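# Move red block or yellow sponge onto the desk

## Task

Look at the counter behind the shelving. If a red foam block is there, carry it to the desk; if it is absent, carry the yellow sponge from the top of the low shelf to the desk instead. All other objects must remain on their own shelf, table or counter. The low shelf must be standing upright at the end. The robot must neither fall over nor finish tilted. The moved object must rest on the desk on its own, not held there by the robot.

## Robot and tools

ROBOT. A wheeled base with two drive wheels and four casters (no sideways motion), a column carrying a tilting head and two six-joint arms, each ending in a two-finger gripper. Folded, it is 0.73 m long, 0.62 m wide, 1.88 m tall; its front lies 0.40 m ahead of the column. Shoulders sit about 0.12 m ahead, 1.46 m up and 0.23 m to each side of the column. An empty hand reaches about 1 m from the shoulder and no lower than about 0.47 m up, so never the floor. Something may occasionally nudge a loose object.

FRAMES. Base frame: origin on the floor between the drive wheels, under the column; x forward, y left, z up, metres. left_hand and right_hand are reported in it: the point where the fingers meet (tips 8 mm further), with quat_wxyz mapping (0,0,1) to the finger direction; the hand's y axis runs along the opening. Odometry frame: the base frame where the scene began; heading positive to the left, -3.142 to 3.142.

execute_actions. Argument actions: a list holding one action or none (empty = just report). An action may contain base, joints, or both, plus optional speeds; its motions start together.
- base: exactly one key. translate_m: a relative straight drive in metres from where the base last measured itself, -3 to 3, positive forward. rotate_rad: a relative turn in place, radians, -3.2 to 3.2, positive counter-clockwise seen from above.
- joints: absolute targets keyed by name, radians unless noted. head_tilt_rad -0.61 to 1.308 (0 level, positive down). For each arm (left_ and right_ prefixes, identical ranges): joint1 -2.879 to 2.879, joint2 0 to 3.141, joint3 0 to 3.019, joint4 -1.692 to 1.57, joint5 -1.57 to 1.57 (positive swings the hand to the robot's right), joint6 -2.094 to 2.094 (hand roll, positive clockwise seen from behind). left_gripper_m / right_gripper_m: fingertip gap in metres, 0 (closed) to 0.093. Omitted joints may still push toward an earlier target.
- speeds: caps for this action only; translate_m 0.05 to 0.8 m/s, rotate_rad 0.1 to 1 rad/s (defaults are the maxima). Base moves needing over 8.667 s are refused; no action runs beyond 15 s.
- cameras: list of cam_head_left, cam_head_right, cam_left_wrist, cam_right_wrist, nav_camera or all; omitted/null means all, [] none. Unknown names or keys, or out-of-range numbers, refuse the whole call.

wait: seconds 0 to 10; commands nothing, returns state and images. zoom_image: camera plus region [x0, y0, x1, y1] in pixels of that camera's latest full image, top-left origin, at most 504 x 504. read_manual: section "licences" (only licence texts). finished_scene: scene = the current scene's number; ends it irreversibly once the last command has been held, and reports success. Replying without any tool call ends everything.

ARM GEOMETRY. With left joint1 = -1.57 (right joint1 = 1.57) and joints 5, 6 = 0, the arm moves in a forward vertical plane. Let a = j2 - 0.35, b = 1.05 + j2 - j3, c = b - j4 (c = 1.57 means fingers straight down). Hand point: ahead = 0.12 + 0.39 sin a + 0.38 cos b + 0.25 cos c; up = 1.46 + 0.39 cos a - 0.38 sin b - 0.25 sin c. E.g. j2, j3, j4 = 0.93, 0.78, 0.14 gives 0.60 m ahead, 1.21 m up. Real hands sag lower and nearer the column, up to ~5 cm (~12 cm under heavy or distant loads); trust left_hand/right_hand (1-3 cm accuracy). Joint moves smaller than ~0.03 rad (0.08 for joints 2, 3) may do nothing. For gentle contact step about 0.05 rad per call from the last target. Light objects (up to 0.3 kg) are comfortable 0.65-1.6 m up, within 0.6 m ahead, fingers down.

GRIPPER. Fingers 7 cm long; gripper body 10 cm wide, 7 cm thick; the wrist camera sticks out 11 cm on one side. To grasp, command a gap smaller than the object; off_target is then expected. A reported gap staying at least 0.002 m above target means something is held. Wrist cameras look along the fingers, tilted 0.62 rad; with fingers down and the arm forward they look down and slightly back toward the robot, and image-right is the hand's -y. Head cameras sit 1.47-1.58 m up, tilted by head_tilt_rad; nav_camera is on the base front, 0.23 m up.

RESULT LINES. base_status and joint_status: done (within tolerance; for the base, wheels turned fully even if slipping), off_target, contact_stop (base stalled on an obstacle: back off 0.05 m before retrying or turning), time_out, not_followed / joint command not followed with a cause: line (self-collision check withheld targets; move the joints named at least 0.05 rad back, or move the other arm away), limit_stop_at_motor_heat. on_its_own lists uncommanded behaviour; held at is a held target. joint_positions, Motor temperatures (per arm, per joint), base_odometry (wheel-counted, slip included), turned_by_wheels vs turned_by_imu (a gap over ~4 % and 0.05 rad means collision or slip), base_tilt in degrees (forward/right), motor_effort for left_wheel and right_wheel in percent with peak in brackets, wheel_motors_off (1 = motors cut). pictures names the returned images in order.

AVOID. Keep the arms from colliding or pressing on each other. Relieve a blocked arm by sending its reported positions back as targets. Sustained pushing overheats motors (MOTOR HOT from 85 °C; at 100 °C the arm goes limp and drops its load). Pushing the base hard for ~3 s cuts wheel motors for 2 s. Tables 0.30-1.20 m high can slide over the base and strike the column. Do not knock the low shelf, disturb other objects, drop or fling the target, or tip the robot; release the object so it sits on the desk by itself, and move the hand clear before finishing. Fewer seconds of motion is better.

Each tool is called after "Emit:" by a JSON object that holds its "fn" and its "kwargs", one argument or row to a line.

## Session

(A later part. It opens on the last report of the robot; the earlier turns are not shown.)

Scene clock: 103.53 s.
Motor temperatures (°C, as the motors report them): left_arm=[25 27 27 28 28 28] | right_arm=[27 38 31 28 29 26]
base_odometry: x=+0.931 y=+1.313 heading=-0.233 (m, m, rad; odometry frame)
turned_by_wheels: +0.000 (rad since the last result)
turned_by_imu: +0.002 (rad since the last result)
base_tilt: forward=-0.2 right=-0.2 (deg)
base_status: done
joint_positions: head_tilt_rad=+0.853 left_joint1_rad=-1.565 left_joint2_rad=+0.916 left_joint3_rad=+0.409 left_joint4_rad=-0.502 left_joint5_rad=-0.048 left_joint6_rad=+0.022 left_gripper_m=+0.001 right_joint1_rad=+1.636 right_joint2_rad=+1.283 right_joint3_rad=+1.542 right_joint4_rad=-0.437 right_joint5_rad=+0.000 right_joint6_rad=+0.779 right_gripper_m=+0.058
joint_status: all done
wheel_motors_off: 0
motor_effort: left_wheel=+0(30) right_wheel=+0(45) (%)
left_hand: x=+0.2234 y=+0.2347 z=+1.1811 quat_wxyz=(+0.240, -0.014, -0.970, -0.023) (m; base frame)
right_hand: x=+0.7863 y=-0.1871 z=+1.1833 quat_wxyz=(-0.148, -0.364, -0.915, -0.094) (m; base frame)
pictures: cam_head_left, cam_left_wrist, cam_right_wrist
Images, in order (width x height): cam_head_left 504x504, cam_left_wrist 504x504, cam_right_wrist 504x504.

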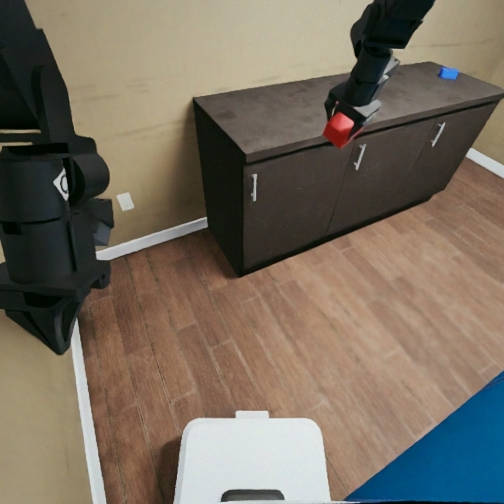

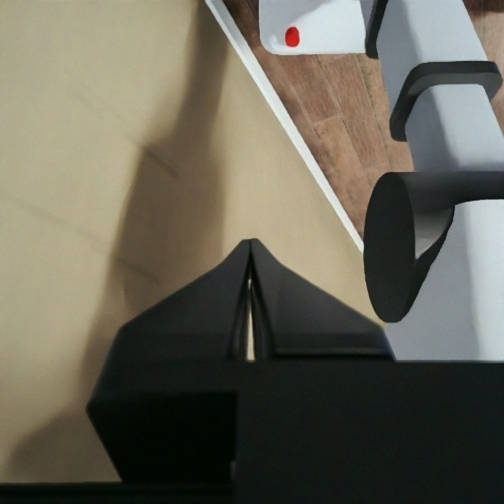

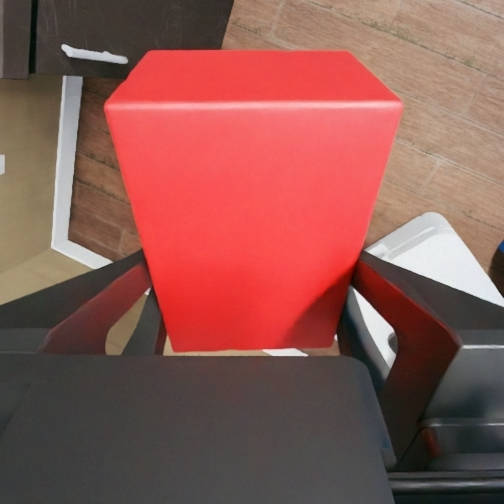

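Emit:
{"fn": "execute_actions", "kwargs": {
  "actions": [
    {"base": {"rotate_rad": 0.48}, "joints": {"head_tilt_rad": 1.3, "right_joint1_rad": 1.6, "right_joint2_rad": 0.9, "right_joint3_rad": 0.5, "right_joint4_rad": -0.5, "right_joint6_rad": -0.3}}
  ],
  "cameras": ["cam_head_left", "cam_head_right", "cam_left_wrist", "cam_right_wrist"]
}}

Scene clock: 107.03 s.
Motor temperatures (°C, as the motors report them): left_arm=[25 27 27 28 28 28] | right_arm=[27 38 31 28 29 26]
base_odometry: x=+0.931 y=+1.313 heading=+0.246 (m, m, rad; odometry frame)
turned_by_wheels: +0.479 (rad since the last result)
turned_by_imu: +0.484 (rad since the last result)
base_tilt: forward=-0.3 right=-0.2 (deg)
base_status: done
joint_positions: head_tilt_rad=+1.296 left_joint1_rad=-1.565 left_joint2_rad=+0.916 left_joint3_rad=+0.409 left_joint4_rad=-0.502 left_joint5_rad=-0.048 left_joint6_rad=+0.022 left_gripper_m=+0.001 right_joint1_rad=+1.601 right_joint2_rad=+0.901 right_joint3_rad=+0.497 right_joint4_rad=-0.498 right_joint5_rad=+0.000 right_joint6_rad=-0.289 right_gripper_m=+0.058
joint_status: all done
wheel_motors_off: 0
motor_effort: left_wheel=-4(31) right_wheel=+4(45) (%)
left_hand: x=+0.2234 y=+0.2347 z=+1.1811 quat_wxyz=(+0.240, -0.014, -0.970, -0.023) (m; base frame)
right_hand: x=+0.2814 y=-0.2153 z=+1.1757 quat_wxyz=(+0.185, +0.151, -0.970, -0.038) (m; base frame)
pictures: cam_head_left, cam_head_right, cam_left_wrist, cam_right_wrist
Images, in order (width x height): cam_head_left 504x504, cam_head_right 504x504, cam_left_wrist 504x504, cam_right_wrist 504x504.

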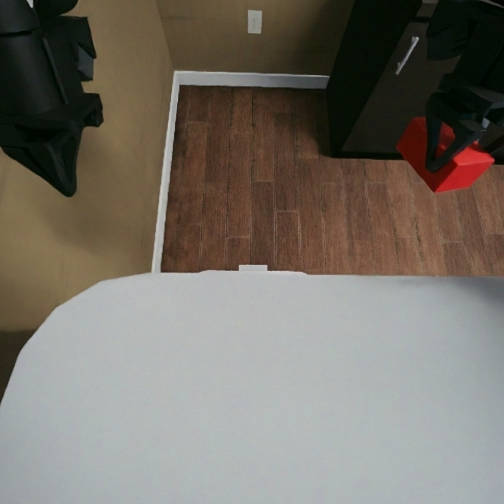

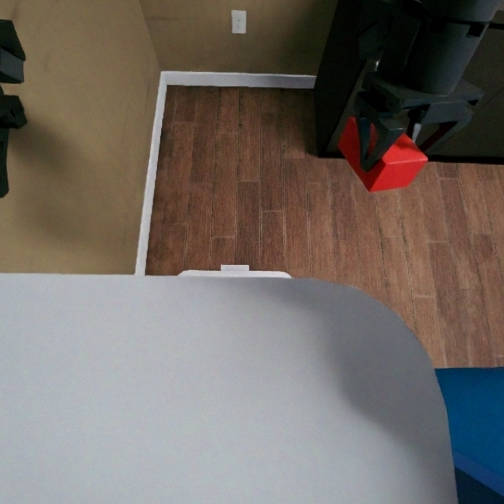

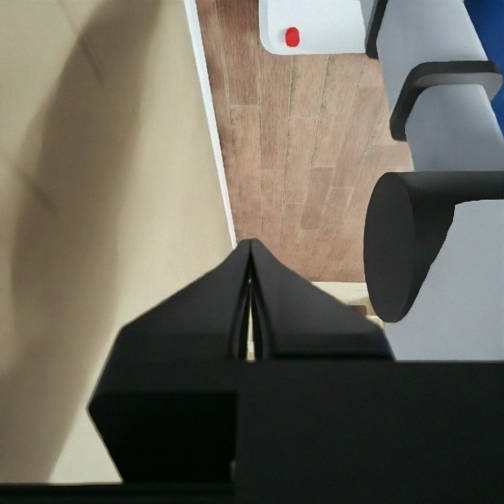

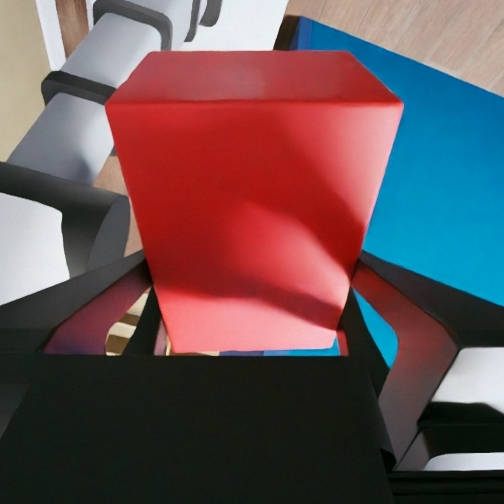

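Emit:
{"fn": "zoom_image", "kwargs": {
  "camera": "cam_right_wrist",
  "region": [180, 0, 400, 70]
}}

Emit:
{"fn": "zoom_image", "kwargs": {
  "camera": "cam_left_wrist",
  "region": [170, 0, 504, 330]
}}

Region (180, 0, 400, 70) of cam_right_wrist's 504x504 image, scaled by 2.291, with more detail than that image has; it fills the top 160 rows of this view, and the rest is white.

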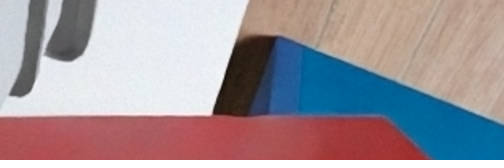

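Region (170, 0, 504, 330) of cam_left_wrist's 504x504 image, scaled by 1.509, with more detail than that image has; it fills the top 498 rows of this view, and the rest is white.

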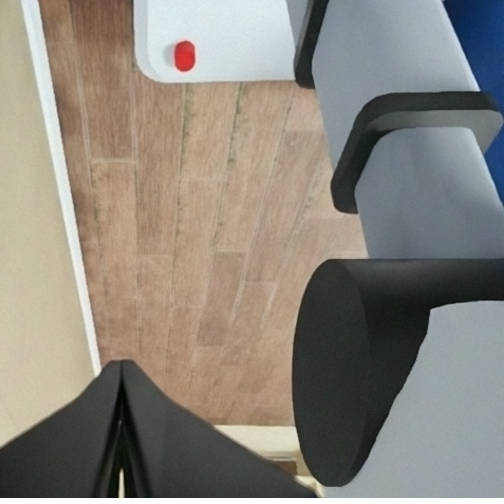

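Emit:
{"fn": "execute_actions", "kwargs": {
  "actions": [
    {"base": {"rotate_rad": -0.075}, "joints": {"head_tilt_rad": 0.9, "right_joint1_rad": 1.57}}
  ],
  "cameras": ["cam_head_left", "cam_head_right", "cam_left_wrist", "cam_right_wrist"]
}}

Scene clock: 127.07 s.
Motor temperatures (°C, as the motors report them): left_arm=[25 27 27 28 28 28] | right_arm=[27 35 30 28 29 26]
base_odometry: x=+0.931 y=+1.313 heading=+0.172 (m, m, rad; odometry frame)
turned_by_wheels: -0.074 (rad since the last result)
turned_by_imu: -0.074 (rad since the last result)
base_tilt: forward=-0.2 right=-0.1 (deg)
base_status: done
joint_positions: head_tilt_rad=+0.915 left_joint1_rad=-1.565 left_joint2_rad=+0.916 left_joint3_rad=+0.409 left_joint4_rad=-0.502 left_joint5_rad=-0.048 left_joint6_rad=+0.022 left_gripper_m=+0.001 right_joint1_rad=+1.575 right_joint2_rad=+0.901 right_joint3_rad=+0.497 right_joint4_rad=-0.498 right_joint5_rad=+0.000 right_joint6_rad=-0.289 right_gripper_m=+0.058
joint_status: all done
wheel_motors_off: 0
motor_effort: left_wheel=+3(14) right_wheel=-4(24) (%)
left_hand: x=+0.2234 y=+0.2347 z=+1.1811 quat_wxyz=(+0.240, -0.014, -0.970, -0.023) (m; base frame)
right_hand: x=+0.2815 y=-0.2239 z=+1.1756 quat_wxyz=(+0.186, +0.143, -0.972, -0.029) (m; base frame)
pictures: cam_head_left, cam_head_right, cam_left_wrist, cam_right_wrist
Images, in order (width x height): cam_head_left 504x504, cam_head_right 504x504, cam_left_wrist 504x504, cam_right_wrist 504x504.

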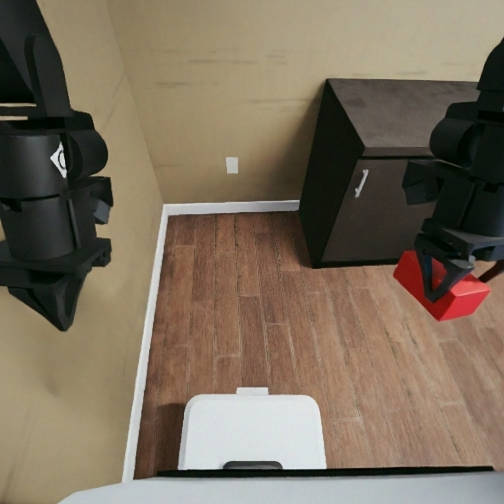

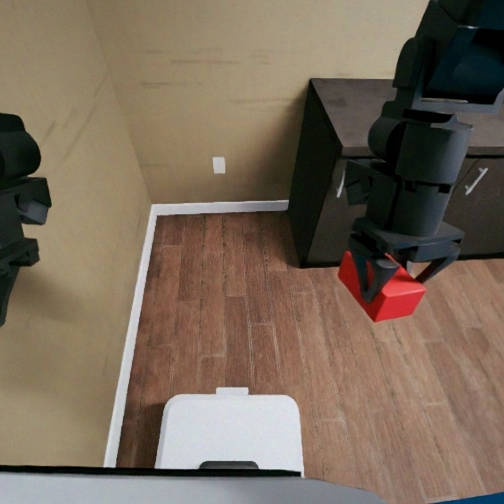

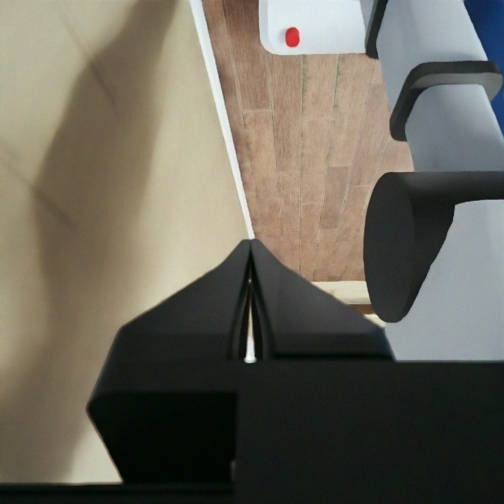

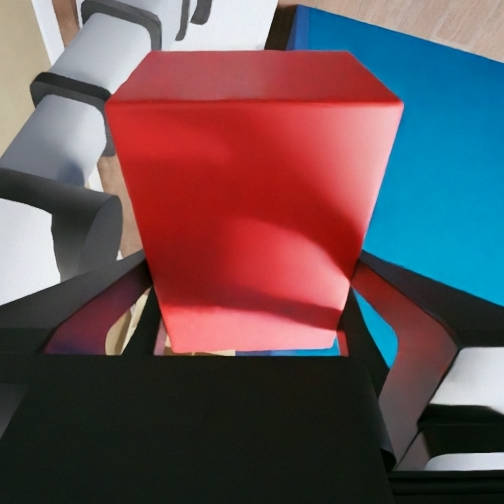

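Emit:
{"fn": "zoom_image", "kwargs": {
  "camera": "cam_head_left",
  "region": [100, 190, 350, 500]
}}

Region (100, 190, 350, 500) of cam_head_left's 504x504 image, scaled by 1.626, with more detail than that image has; it fills the left 406 columns of this view, and the rest is white.

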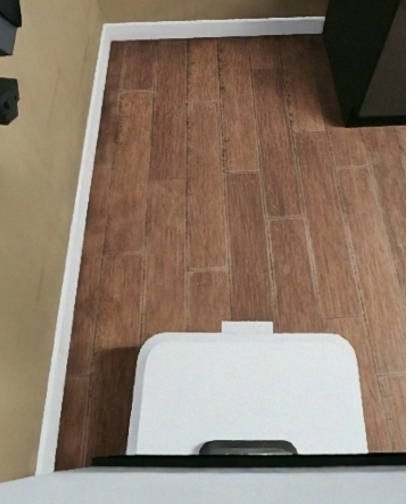

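Emit:
{"fn": "execute_actions", "kwargs": {
  "actions": [
    {"base": {"translate_m": -1.05}}
  ],
  "cameras": ["cam_head_left", "cam_head_right", "cam_left_wrist", "cam_right_wrist"]
}}

Scene clock: 136.10 s.
Motor temperatures (°C, as the motors report them): left_arm=[25 27 27 28 28 28] | right_arm=[27 35 29 28 29 26]
base_odometry: x=-0.103 y=+1.133 heading=+0.173 (m, m, rad; odometry frame)
turned_by_wheels: +0.001 (rad since the last result)
turned_by_imu: +0.003 (rad since the last result)
base_tilt: forward=-0.2 right=-0.1 (deg)
base_status: done
joint_positions: head_tilt_rad=+0.914 left_joint1_rad=-1.565 left_joint2_rad=+0.916 left_joint3_rad=+0.408 left_joint4_rad=-0.502 left_joint5_rad=-0.048 left_joint6_rad=+0.022 left_gripper_m=+0.001 right_joint1_rad=+1.575 right_joint2_rad=+0.901 right_joint3_rad=+0.497 right_joint4_rad=-0.498 right_joint5_rad=+0.000 right_joint6_rad=-0.289 right_gripper_m=+0.058
joint_status: not commanded
wheel_motors_off: 0
motor_effort: left_wheel=+0(44) right_wheel=-1(64) (%)
left_hand: x=+0.2228 y=+0.2347 z=+1.1812 quat_wxyz=(+0.241, -0.014, -0.970, -0.023) (m; base frame)
right_hand: x=+0.2812 y=-0.2239 z=+1.1756 quat_wxyz=(+0.186, +0.143, -0.972, -0.029) (m; base frame)
pictures: cam_head_left, cam_head_right, cam_left_wrist, cam_right_wrist
Images, in order (width x height): cam_head_left 504x504, cam_head_right 504x504, cam_left_wrist 504x504, cam_right_wrist 504x504.

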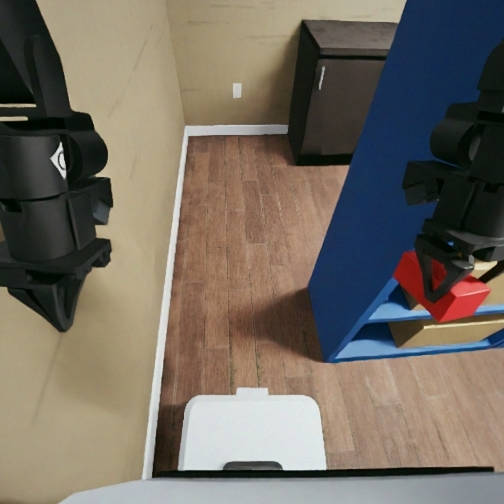

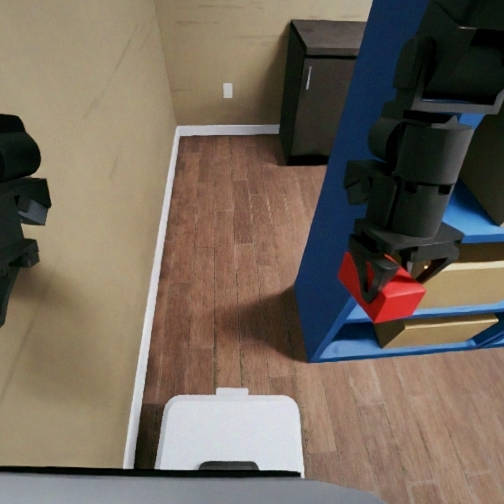

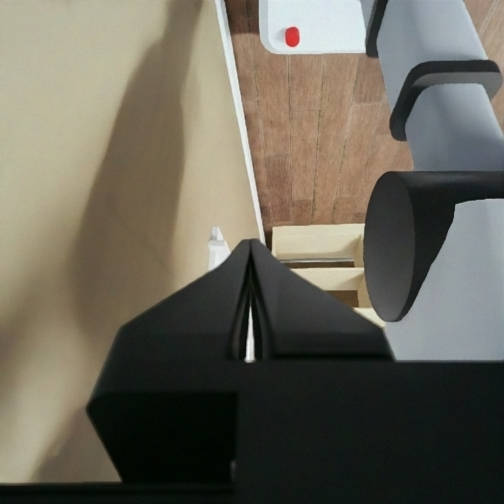

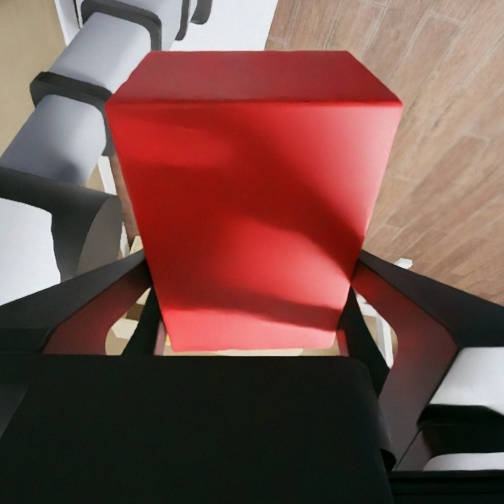

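Emit:
{"fn": "zoom_image", "kwargs": {
  "camera": "cam_left_wrist",
  "region": [190, 0, 390, 240]
}}

Emit:
{"fn": "zoom_image", "kwargs": {
  "camera": "cam_head_left",
  "region": [120, 340, 360, 500]
}}

Region (190, 0, 390, 240) of cam_left_wrist's 504x504 image, scaled by 2.100, with more detail than that image has.

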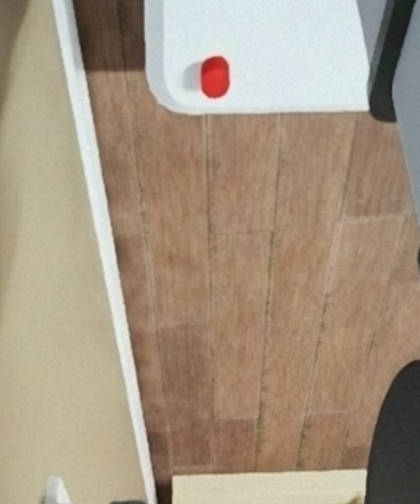

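Region (120, 340, 360, 500) of cam_head_left's 504x504 image, scaled by 2.100, with more detail than that image has.

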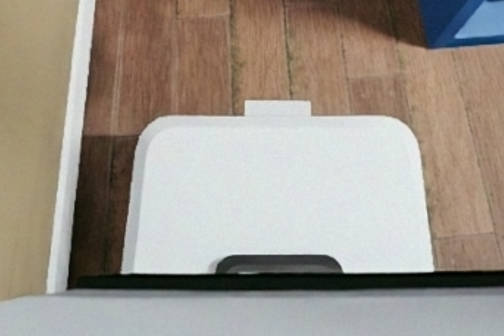

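Emit:
{"fn": "execute_actions", "kwargs": {
  "actions": [
    {"base": {"rotate_rad": -0.45}}
  ],
  "cameras": ["cam_head_left", "cam_left_wrist"]
}}

Emit:
{"fn": "execute_actions", "kwargs": {
  "actions": [
    {"base": {"translate_m": 0.12}}
  ],
  "cameras": ["cam_head_left", "cam_left_wrist"]
}}

Scene clock: 154.77 s.
Motor temperatures (°C, as the motors report them): left_arm=[25 27 27 28 28 28] | right_arm=[27 35 29 28 29 26]
base_odometry: x=-0.103 y=+1.133 heading=-0.276 (m, m, rad; odometry frame)
turned_by_wheels: -0.449 (rad since the last result)
turned_by_imu: -0.449 (rad since the last result)
base_tilt: forward=-0.2 right=-0.1 (deg)
base_status: done
joint_positions: head_tilt_rad=+0.914 left_joint1_rad=-1.565 left_joint2_rad=+0.916 left_joint3_rad=+0.409 left_joint4_rad=-0.502 left_joint5_rad=-0.048 left_joint6_rad=+0.022 left_gripper_m=+0.001 right_joint1_rad=+1.575 right_joint2_rad=+0.901 right_joint3_rad=+0.497 right_joint4_rad=-0.498 right_joint5_rad=+0.000 right_joint6_rad=-0.289 right_gripper_m=+0.058
joint_status: not commanded
wheel_motors_off: 0
motor_effort: left_wheel=+4(39) right_wheel=-5(40) (%)
left_hand: x=+0.2232 y=+0.2347 z=+1.1812 quat_wxyz=(+0.241, -0.014, -0.970, -0.023) (m; base frame)
right_hand: x=+0.2812 y=-0.2239 z=+1.1756 quat_wxyz=(+0.186, +0.143, -0.972, -0.029) (m; base frame)
pictures: cam_head_left, cam_left_wrist
Images, in order (width x height): cam_head_left 504x504, cam_left_wrist 504x504.

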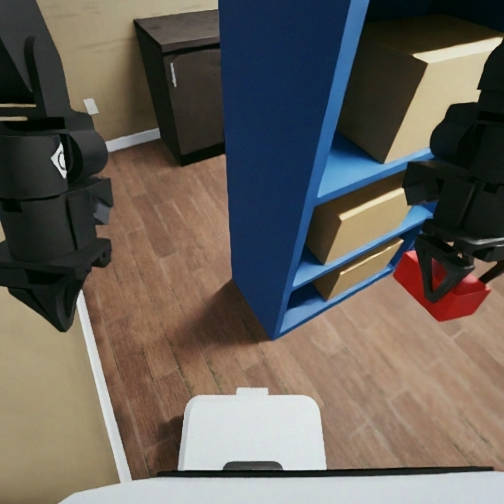

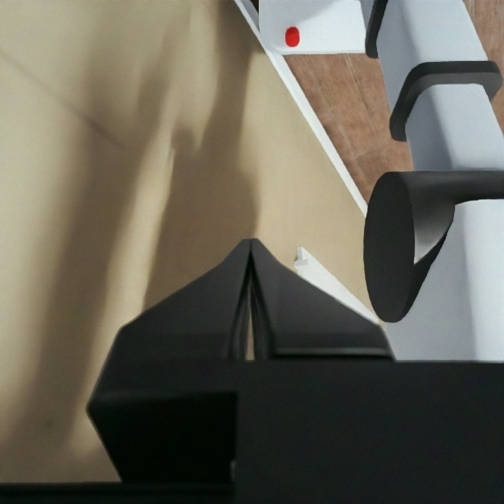

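Scene clock: 156.20 s.
Motor temperatures (°C, as the motors report them): left_arm=[25 27 27 28 28 28] | right_arm=[27 35 29 28 29 26]
base_odometry: x=+0.012 y=+1.100 heading=-0.277 (m, m, rad; odometry frame)
turned_by_wheels: -0.001 (rad since the last result)
turned_by_imu: +0.000 (rad since the last result)
base_tilt: forward=-0.2 right=-0.1 (deg)
base_status: done
joint_positions: head_tilt_rad=+0.914 left_joint1_rad=-1.565 left_joint2_rad=+0.916 left_joint3_rad=+0.413 left_joint4_rad=-0.502 left_joint5_rad=-0.048 left_joint6_rad=+0.022 left_gripper_m=+0.001 right_joint1_rad=+1.575 right_joint2_rad=+0.901 right_joint3_rad=+0.502 right_joint4_rad=-0.498 right_joint5_rad=+0.000 right_joint6_rad=-0.289 right_gripper_m=+0.058
joint_status: not commanded
wheel_motors_off: 0
motor_effort: left_wheel=-1(50) right_wheel=+1(55) (%)
left_hand: x=+0.2255 y=+0.2347 z=+1.1807 quat_wxyz=(+0.239, -0.014, -0.971, -0.023) (m; base frame)
right_hand: x=+0.2840 y=-0.2239 z=+1.1754 quat_wxyz=(+0.184, +0.143, -0.972, -0.029) (m; base frame)
pictures: cam_head_left, cam_left_wrist
Images, in order (width x height): cam_head_left 504x504, cam_left_wrist 504x504.

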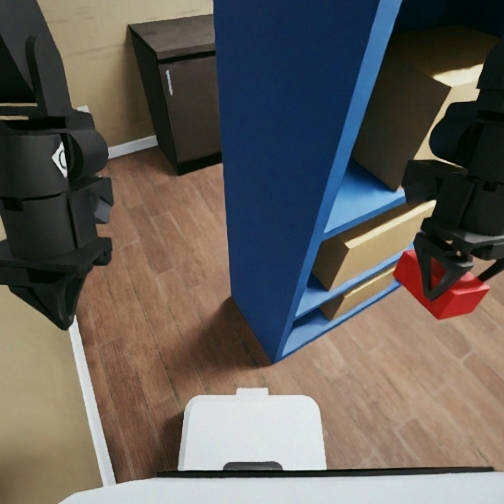

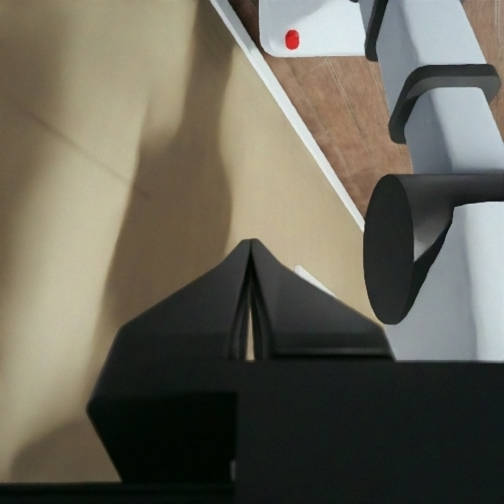

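Emit:
{"fn": "execute_actions", "kwargs": {
  "actions": [
    {"base": {"rotate_rad": -1.78}, "joints": {"head_tilt_rad": 0.55}}
  ],
  "cameras": ["cam_head_left", "cam_head_right", "nav_camera"]
}}

Scene clock: 161.47 s.
Motor temperatures (°C, as the motors report them): left_arm=[25 28 27 28 28 28] | right_arm=[27 35 29 28 29 26]
base_odometry: x=+0.012 y=+1.100 heading=-2.057 (m, m, rad; odometry frame)
turned_by_wheels: -1.779 (rad since the last result)
turned_by_imu: -1.794 (rad since the last result)
base_tilt: forward=-0.3 right=-0.1 (deg)
base_status: done
joint_positions: head_tilt_rad=+0.568 left_joint1_rad=-1.565 left_joint2_rad=+0.916 left_joint3_rad=+0.413 left_joint4_rad=-0.502 left_joint5_rad=-0.048 left_joint6_rad=+0.022 left_gripper_m=+0.001 right_joint1_rad=+1.575 right_joint2_rad=+0.901 right_joint3_rad=+0.502 right_joint4_rad=-0.498 right_joint5_rad=+0.000 right_joint6_rad=-0.289 right_gripper_m=+0.058
joint_status: all done
wheel_motors_off: 0
motor_effort: left_wheel=+3(36) right_wheel=-4(47) (%)
left_hand: x=+0.2255 y=+0.2347 z=+1.1807 quat_wxyz=(+0.239, -0.014, -0.971, -0.023) (m; base frame)
right_hand: x=+0.2840 y=-0.2239 z=+1.1754 quat_wxyz=(+0.184, +0.143, -0.972, -0.029) (m; base frame)
pictures: cam_head_left, cam_head_right, nav_camera
Images, in order (width x height): cam_head_left 504x504, cam_head_right 504x504, nav_camera 504x504.

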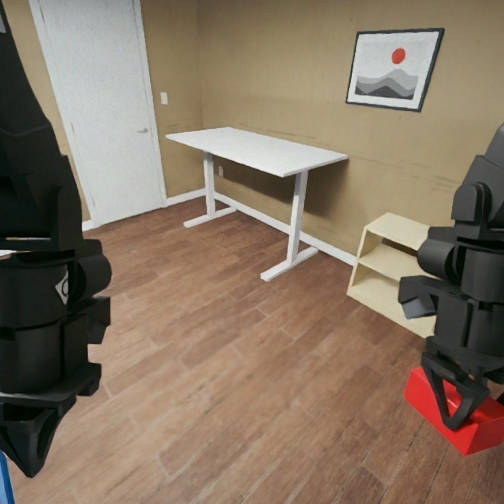

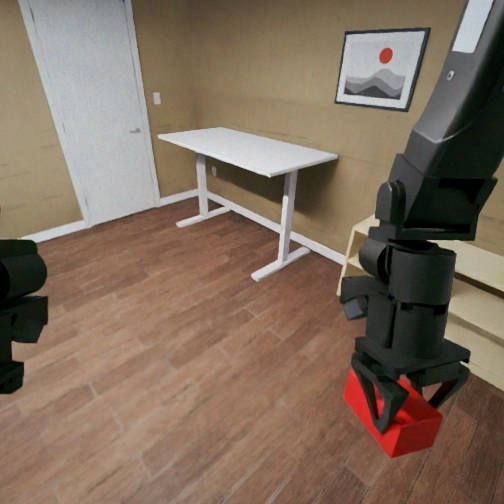

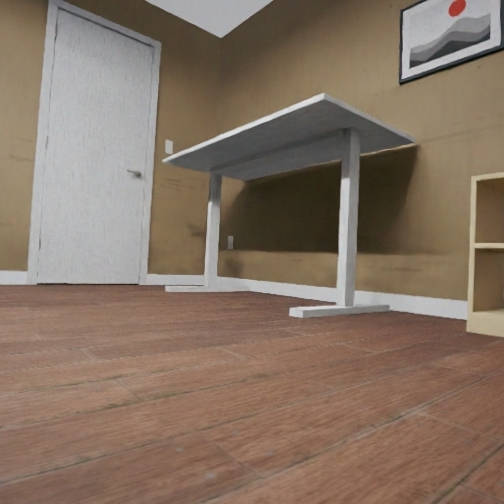

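Emit:
{"fn": "zoom_image", "kwargs": {
  "camera": "cam_head_left",
  "region": [150, 110, 370, 300]
}}

Emit:
{"fn": "zoom_image", "kwargs": {
  "camera": "cam_head_right",
  "region": [150, 110, 370, 300]
}}

Region (150, 110, 370, 300) of cam_head_left's 504x504 image, scaled by 2.291, with more detail than that image has; it fills the top 435 rows of this view, and the rest is white.

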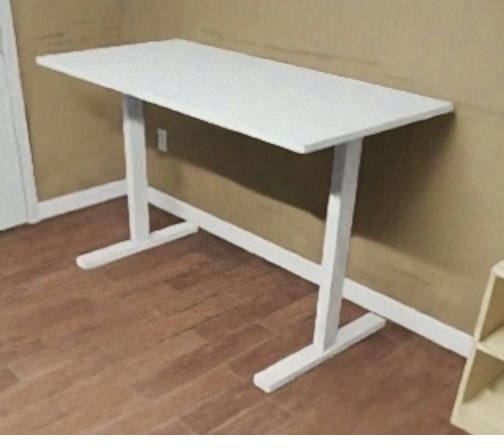

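Region (150, 110, 370, 300) of cam_head_right's 504x504 image, scaled by 2.291, with more detail than that image has; it fills the top 435 rows of this view, and the rest is white.

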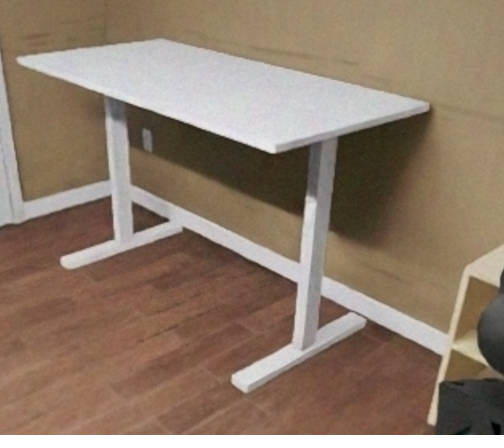

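Emit:
{"fn": "execute_actions", "kwargs": {
  "actions": [
    {"base": {"translate_m": 1.55}, "joints": {"head_tilt_rad": 0.85, "right_joint1_rad": 1.62, "right_joint2_rad": 1.58, "right_joint3_rad": 1.79, "right_joint4_rad": -0.7, "right_joint6_rad": 0.78}}
  ],
  "cameras": ["cam_head_left", "cam_head_right", "cam_right_wrist", "nav_camera"]
}}

Scene clock: 172.90 s.
Motor temperatures (°C, as the motors report them): left_arm=[25 28 27 28 28 28] | right_arm=[27 36 30 28 29 26]
base_odometry: x=-0.712 y=-0.271 heading=-2.057 (m, m, rad; odometry frame)
turned_by_wheels: +0.000 (rad since the last result)
turned_by_imu: +0.003 (rad since the last result)
base_tilt: forward=-0.2 right=-0.1 (deg)
base_status: done
joint_positions: head_tilt_rad=+0.852 left_joint1_rad=-1.565 left_joint2_rad=+0.916 left_joint3_rad=+0.413 left_joint4_rad=-0.502 left_joint5_rad=-0.048 left_joint6_rad=+0.022 left_gripper_m=+0.001 right_joint1_rad=+1.620 right_joint2_rad=+1.590 right_joint3_rad=+1.770 right_joint4_rad=-0.697 right_joint5_rad=+0.000 right_joint6_rad=+0.768 right_gripper_m=+0.058
joint_status: all done
wheel_motors_off: 0
motor_effort: left_wheel=-1(48) right_wheel=+1(54) (%)
left_hand: x=+0.2255 y=+0.2347 z=+1.1807 quat_wxyz=(+0.239, -0.014, -0.971, -0.023) (m; base frame)
right_hand: x=+0.7370 y=-0.1920 z=+1.0436 quat_wxyz=(+0.004, -0.363, -0.931, -0.021) (m; base frame)
pictures: cam_head_left, cam_head_right, cam_right_wrist, nav_camera
Images, in order (width x height): cam_head_left 504x504, cam_head_right 504x504, cam_right_wrist 504x504, nav_camera 504x504.

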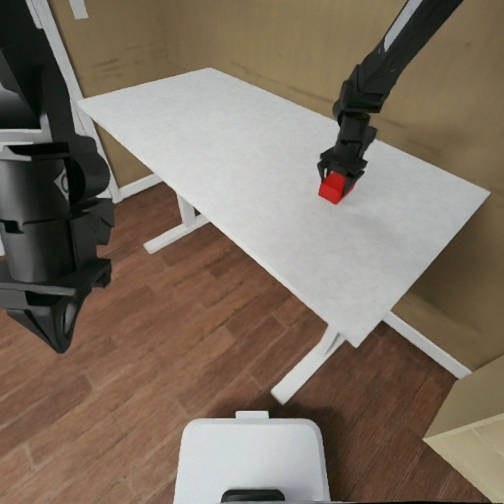

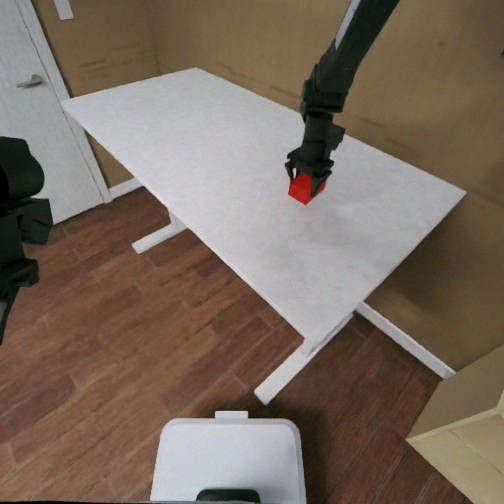

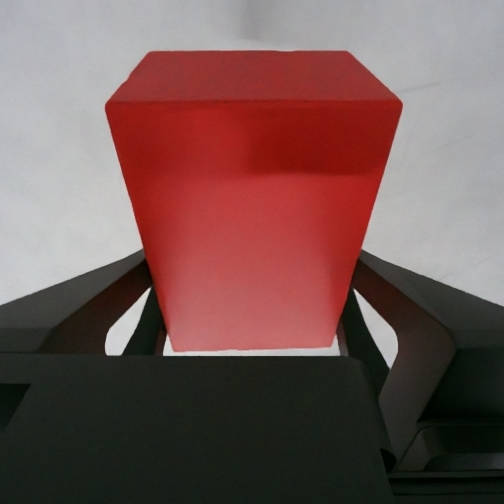

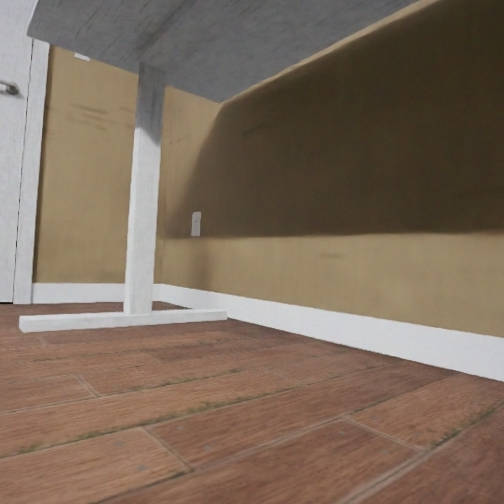

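Emit:
{"fn": "execute_actions", "kwargs": {
  "actions": [
    {"joints": {"right_joint2_rad": 1.67}}
  ],
  "cameras": ["cam_head_left"]
}}

Scene clock: 175.27 s.
Motor temperatures (°C, as the motors report them): left_arm=[25 28 27 28 28 28] | right_arm=[27 37 30 28 29 26]
base_odometry: x=-0.712 y=-0.271 heading=-2.057 (m, m, rad; odometry frame)
turned_by_wheels: +0.000 (rad since the last result)
turned_by_imu: +0.001 (rad since the last result)
base_tilt: forward=-0.2 right=-0.1 (deg)
base_status: not commanded
joint_positions: head_tilt_rad=+0.852 left_joint1_rad=-1.565 left_joint2_rad=+0.916 left_joint3_rad=+0.413 left_joint4_rad=-0.502 left_joint5_rad=-0.048 left_joint6_rad=+0.022 left_gripper_m=+0.001 right_joint1_rad=+1.620 right_joint2_rad=+1.658 right_joint3_rad=+1.770 right_joint4_rad=-0.697 right_joint5_rad=+0.000 right_joint6_rad=+0.768 right_gripper_m=+0.058
joint_status: all done
wheel_motors_off: 0
motor_effort: left_wheel=-1(1) right_wheel=+1(1) (%)
left_hand: x=+0.2255 y=+0.2347 z=+1.1807 quat_wxyz=(+0.239, -0.014, -0.971, -0.023) (m; base frame)
right_hand: x=+0.7075 y=-0.1910 z=+1.0030 quat_wxyz=(+0.036, -0.363, -0.931, -0.008) (m; base frame)
pictures: cam_head_left
Images, in order (width x height): cam_head_left 504x504.

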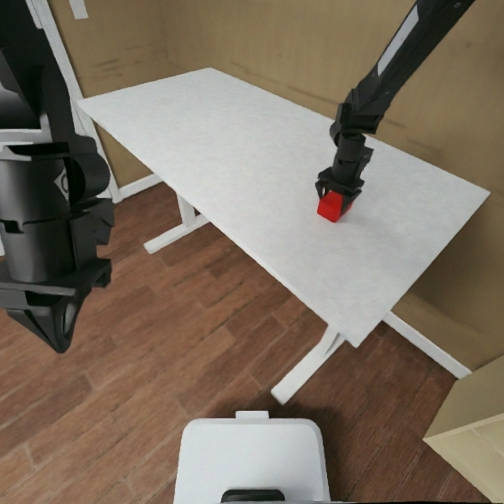

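Emit:
{"fn": "execute_actions", "kwargs": {
  "actions": [
    {"joints": {"right_joint2_rad": 1.72}}
  ],
  "cameras": ["cam_head_left"]
}}

Scene clock: 177.03 s.
Motor temperatures (°C, as the motors report them): left_arm=[25 28 27 28 28 28] | right_arm=[27 37 30 28 29 26]
base_odometry: x=-0.712 y=-0.271 heading=-2.057 (m, m, rad; odometry frame)
turned_by_wheels: +0.000 (rad since the last result)
turned_by_imu: +0.001 (rad since the last result)
base_tilt: forward=-0.3 right=-0.1 (deg)
base_status: not commanded
joint_positions: head_tilt_rad=+0.852 left_joint1_rad=-1.565 left_joint2_rad=+0.916 left_joint3_rad=+0.413 left_joint4_rad=-0.502 left_joint5_rad=-0.048 left_joint6_rad=+0.022 left_gripper_m=+0.001 right_joint1_rad=+1.620 right_joint2_rad=+1.684 right_joint3_rad=+1.775 right_joint4_rad=-0.697 right_joint5_rad=+0.000 right_joint6_rad=+0.769 right_gripper_m=+0.058
joint_status: all done
wheel_motors_off: 0
motor_effort: left_wheel=-3(3) right_wheel=+0(1) (%)
left_hand: x=+0.2255 y=+0.2347 z=+1.1807 quat_wxyz=(+0.239, -0.014, -0.971, -0.023) (m; base frame)
right_hand: x=+0.6976 y=-0.1906 z=+0.9886 quat_wxyz=(+0.046, -0.363, -0.931, -0.004) (m; base frame)
pictures: cam_head_left
Images, in order (width x height): cam_head_left 504x504.

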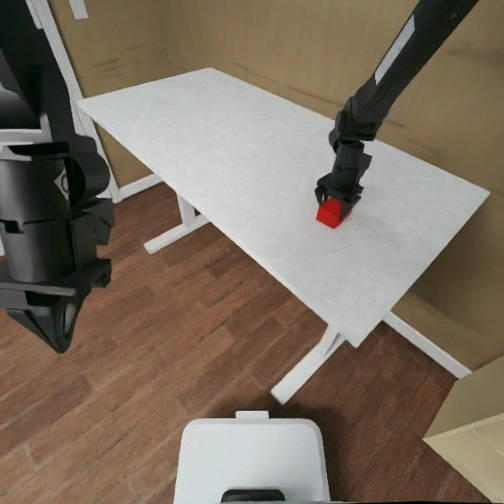

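Emit:
{"fn": "execute_actions", "kwargs": {
  "actions": [
    {"joints": {"right_joint2_rad": 1.684, "right_gripper_m": 0.093}}
  ],
  "cameras": ["cam_right_wrist"]
}}

Scene clock: 178.57 s.
Motor temperatures (°C, as the motors report them): left_arm=[25 28 27 28 28 28] | right_arm=[27 37 31 28 29 26]
base_odometry: x=-0.712 y=-0.271 heading=-2.057 (m, m, rad; odometry frame)
turned_by_wheels: +0.000 (rad since the last result)
turned_by_imu: +0.001 (rad since the last result)
base_tilt: forward=-0.2 right=-0.1 (deg)
base_status: not commanded
joint_positions: head_tilt_rad=+0.852 left_joint1_rad=-1.565 left_joint2_rad=+0.916 left_joint3_rad=+0.413 left_joint4_rad=-0.502 left_joint5_rad=-0.048 left_joint6_rad=+0.022 left_gripper_m=+0.001 right_joint1_rad=+1.620 right_joint2_rad=+1.684 right_joint3_rad=+1.775 right_joint4_rad=-0.697 right_joint5_rad=+0.000 right_joint6_rad=+0.769 right_gripper_m=+0.093
joint_status: all done
wheel_motors_off: 0
motor_effort: left_wheel=-2(2) right_wheel=+1(1) (%)
left_hand: x=+0.2255 y=+0.2347 z=+1.1807 quat_wxyz=(+0.239, -0.014, -0.971, -0.023) (m; base frame)
right_hand: x=+0.6976 y=-0.1906 z=+0.9886 quat_wxyz=(+0.046, -0.363, -0.931, -0.004) (m; base frame)
pictures: cam_right_wrist
Images, in order (width x height): cam_right_wrist 504x504.

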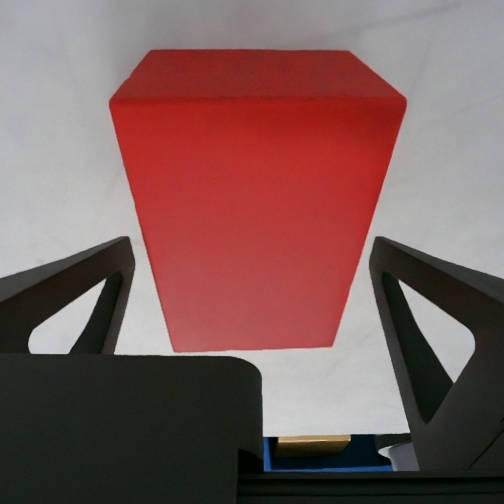

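Emit:
{"fn": "execute_actions", "kwargs": {
  "actions": [
    {"joints": {"right_joint2_rad": 1.48, "right_joint4_rad": -0.76}}
  ],
  "cameras": ["cam_head_left", "cam_right_wrist"]
}}

Scene clock: 180.60 s.
Motor temperatures (°C, as the motors report them): left_arm=[25 28 27 28 28 28] | right_arm=[27 38 31 28 29 26]
base_odometry: x=-0.712 y=-0.271 heading=-2.057 (m, m, rad; odometry frame)
turned_by_wheels: +0.000 (rad since the last result)
turned_by_imu: +0.001 (rad since the last result)
base_tilt: forward=-0.2 right=-0.1 (deg)
base_status: not commanded
joint_positions: head_tilt_rad=+0.852 left_joint1_rad=-1.565 left_joint2_rad=+0.916 left_joint3_rad=+0.413 left_joint4_rad=-0.502 left_joint5_rad=-0.048 left_joint6_rad=+0.022 left_gripper_m=+0.001 right_joint1_rad=+1.620 right_joint2_rad=+1.453 right_joint3_rad=+1.781 right_joint4_rad=-0.757 right_joint5_rad=+0.000 right_joint6_rad=+0.769 right_gripper_m=+0.093
joint_status: all done
wheel_motors_off: 0
motor_effort: left_wheel=-1(2) right_wheel=+1(1) (%)
left_hand: x=+0.2255 y=+0.2347 z=+1.1807 quat_wxyz=(+0.239, -0.014, -0.971, -0.023) (m; base frame)
right_hand: x=+0.7782 y=-0.1947 z=+1.1328 quat_wxyz=(-0.036, -0.364, -0.930, -0.038) (m; base frame)
pictures: cam_head_left, cam_right_wrist
Images, in order (width x height): cam_head_left 504x504, cam_right_wrist 504x504.

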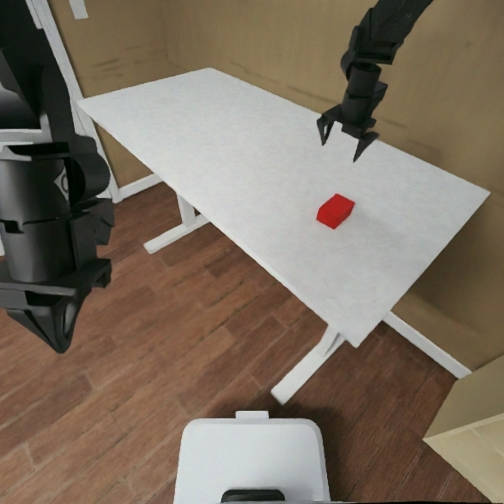

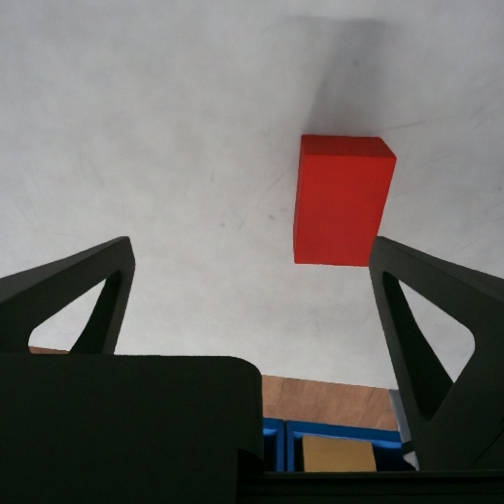

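The red block rests on the desk, well inside the edges, and the hand is clear of it.

Emit:
{"fn": "finished_scene", "kwargs": {
  "scene": 2
}}

The scene is finished: the task was done.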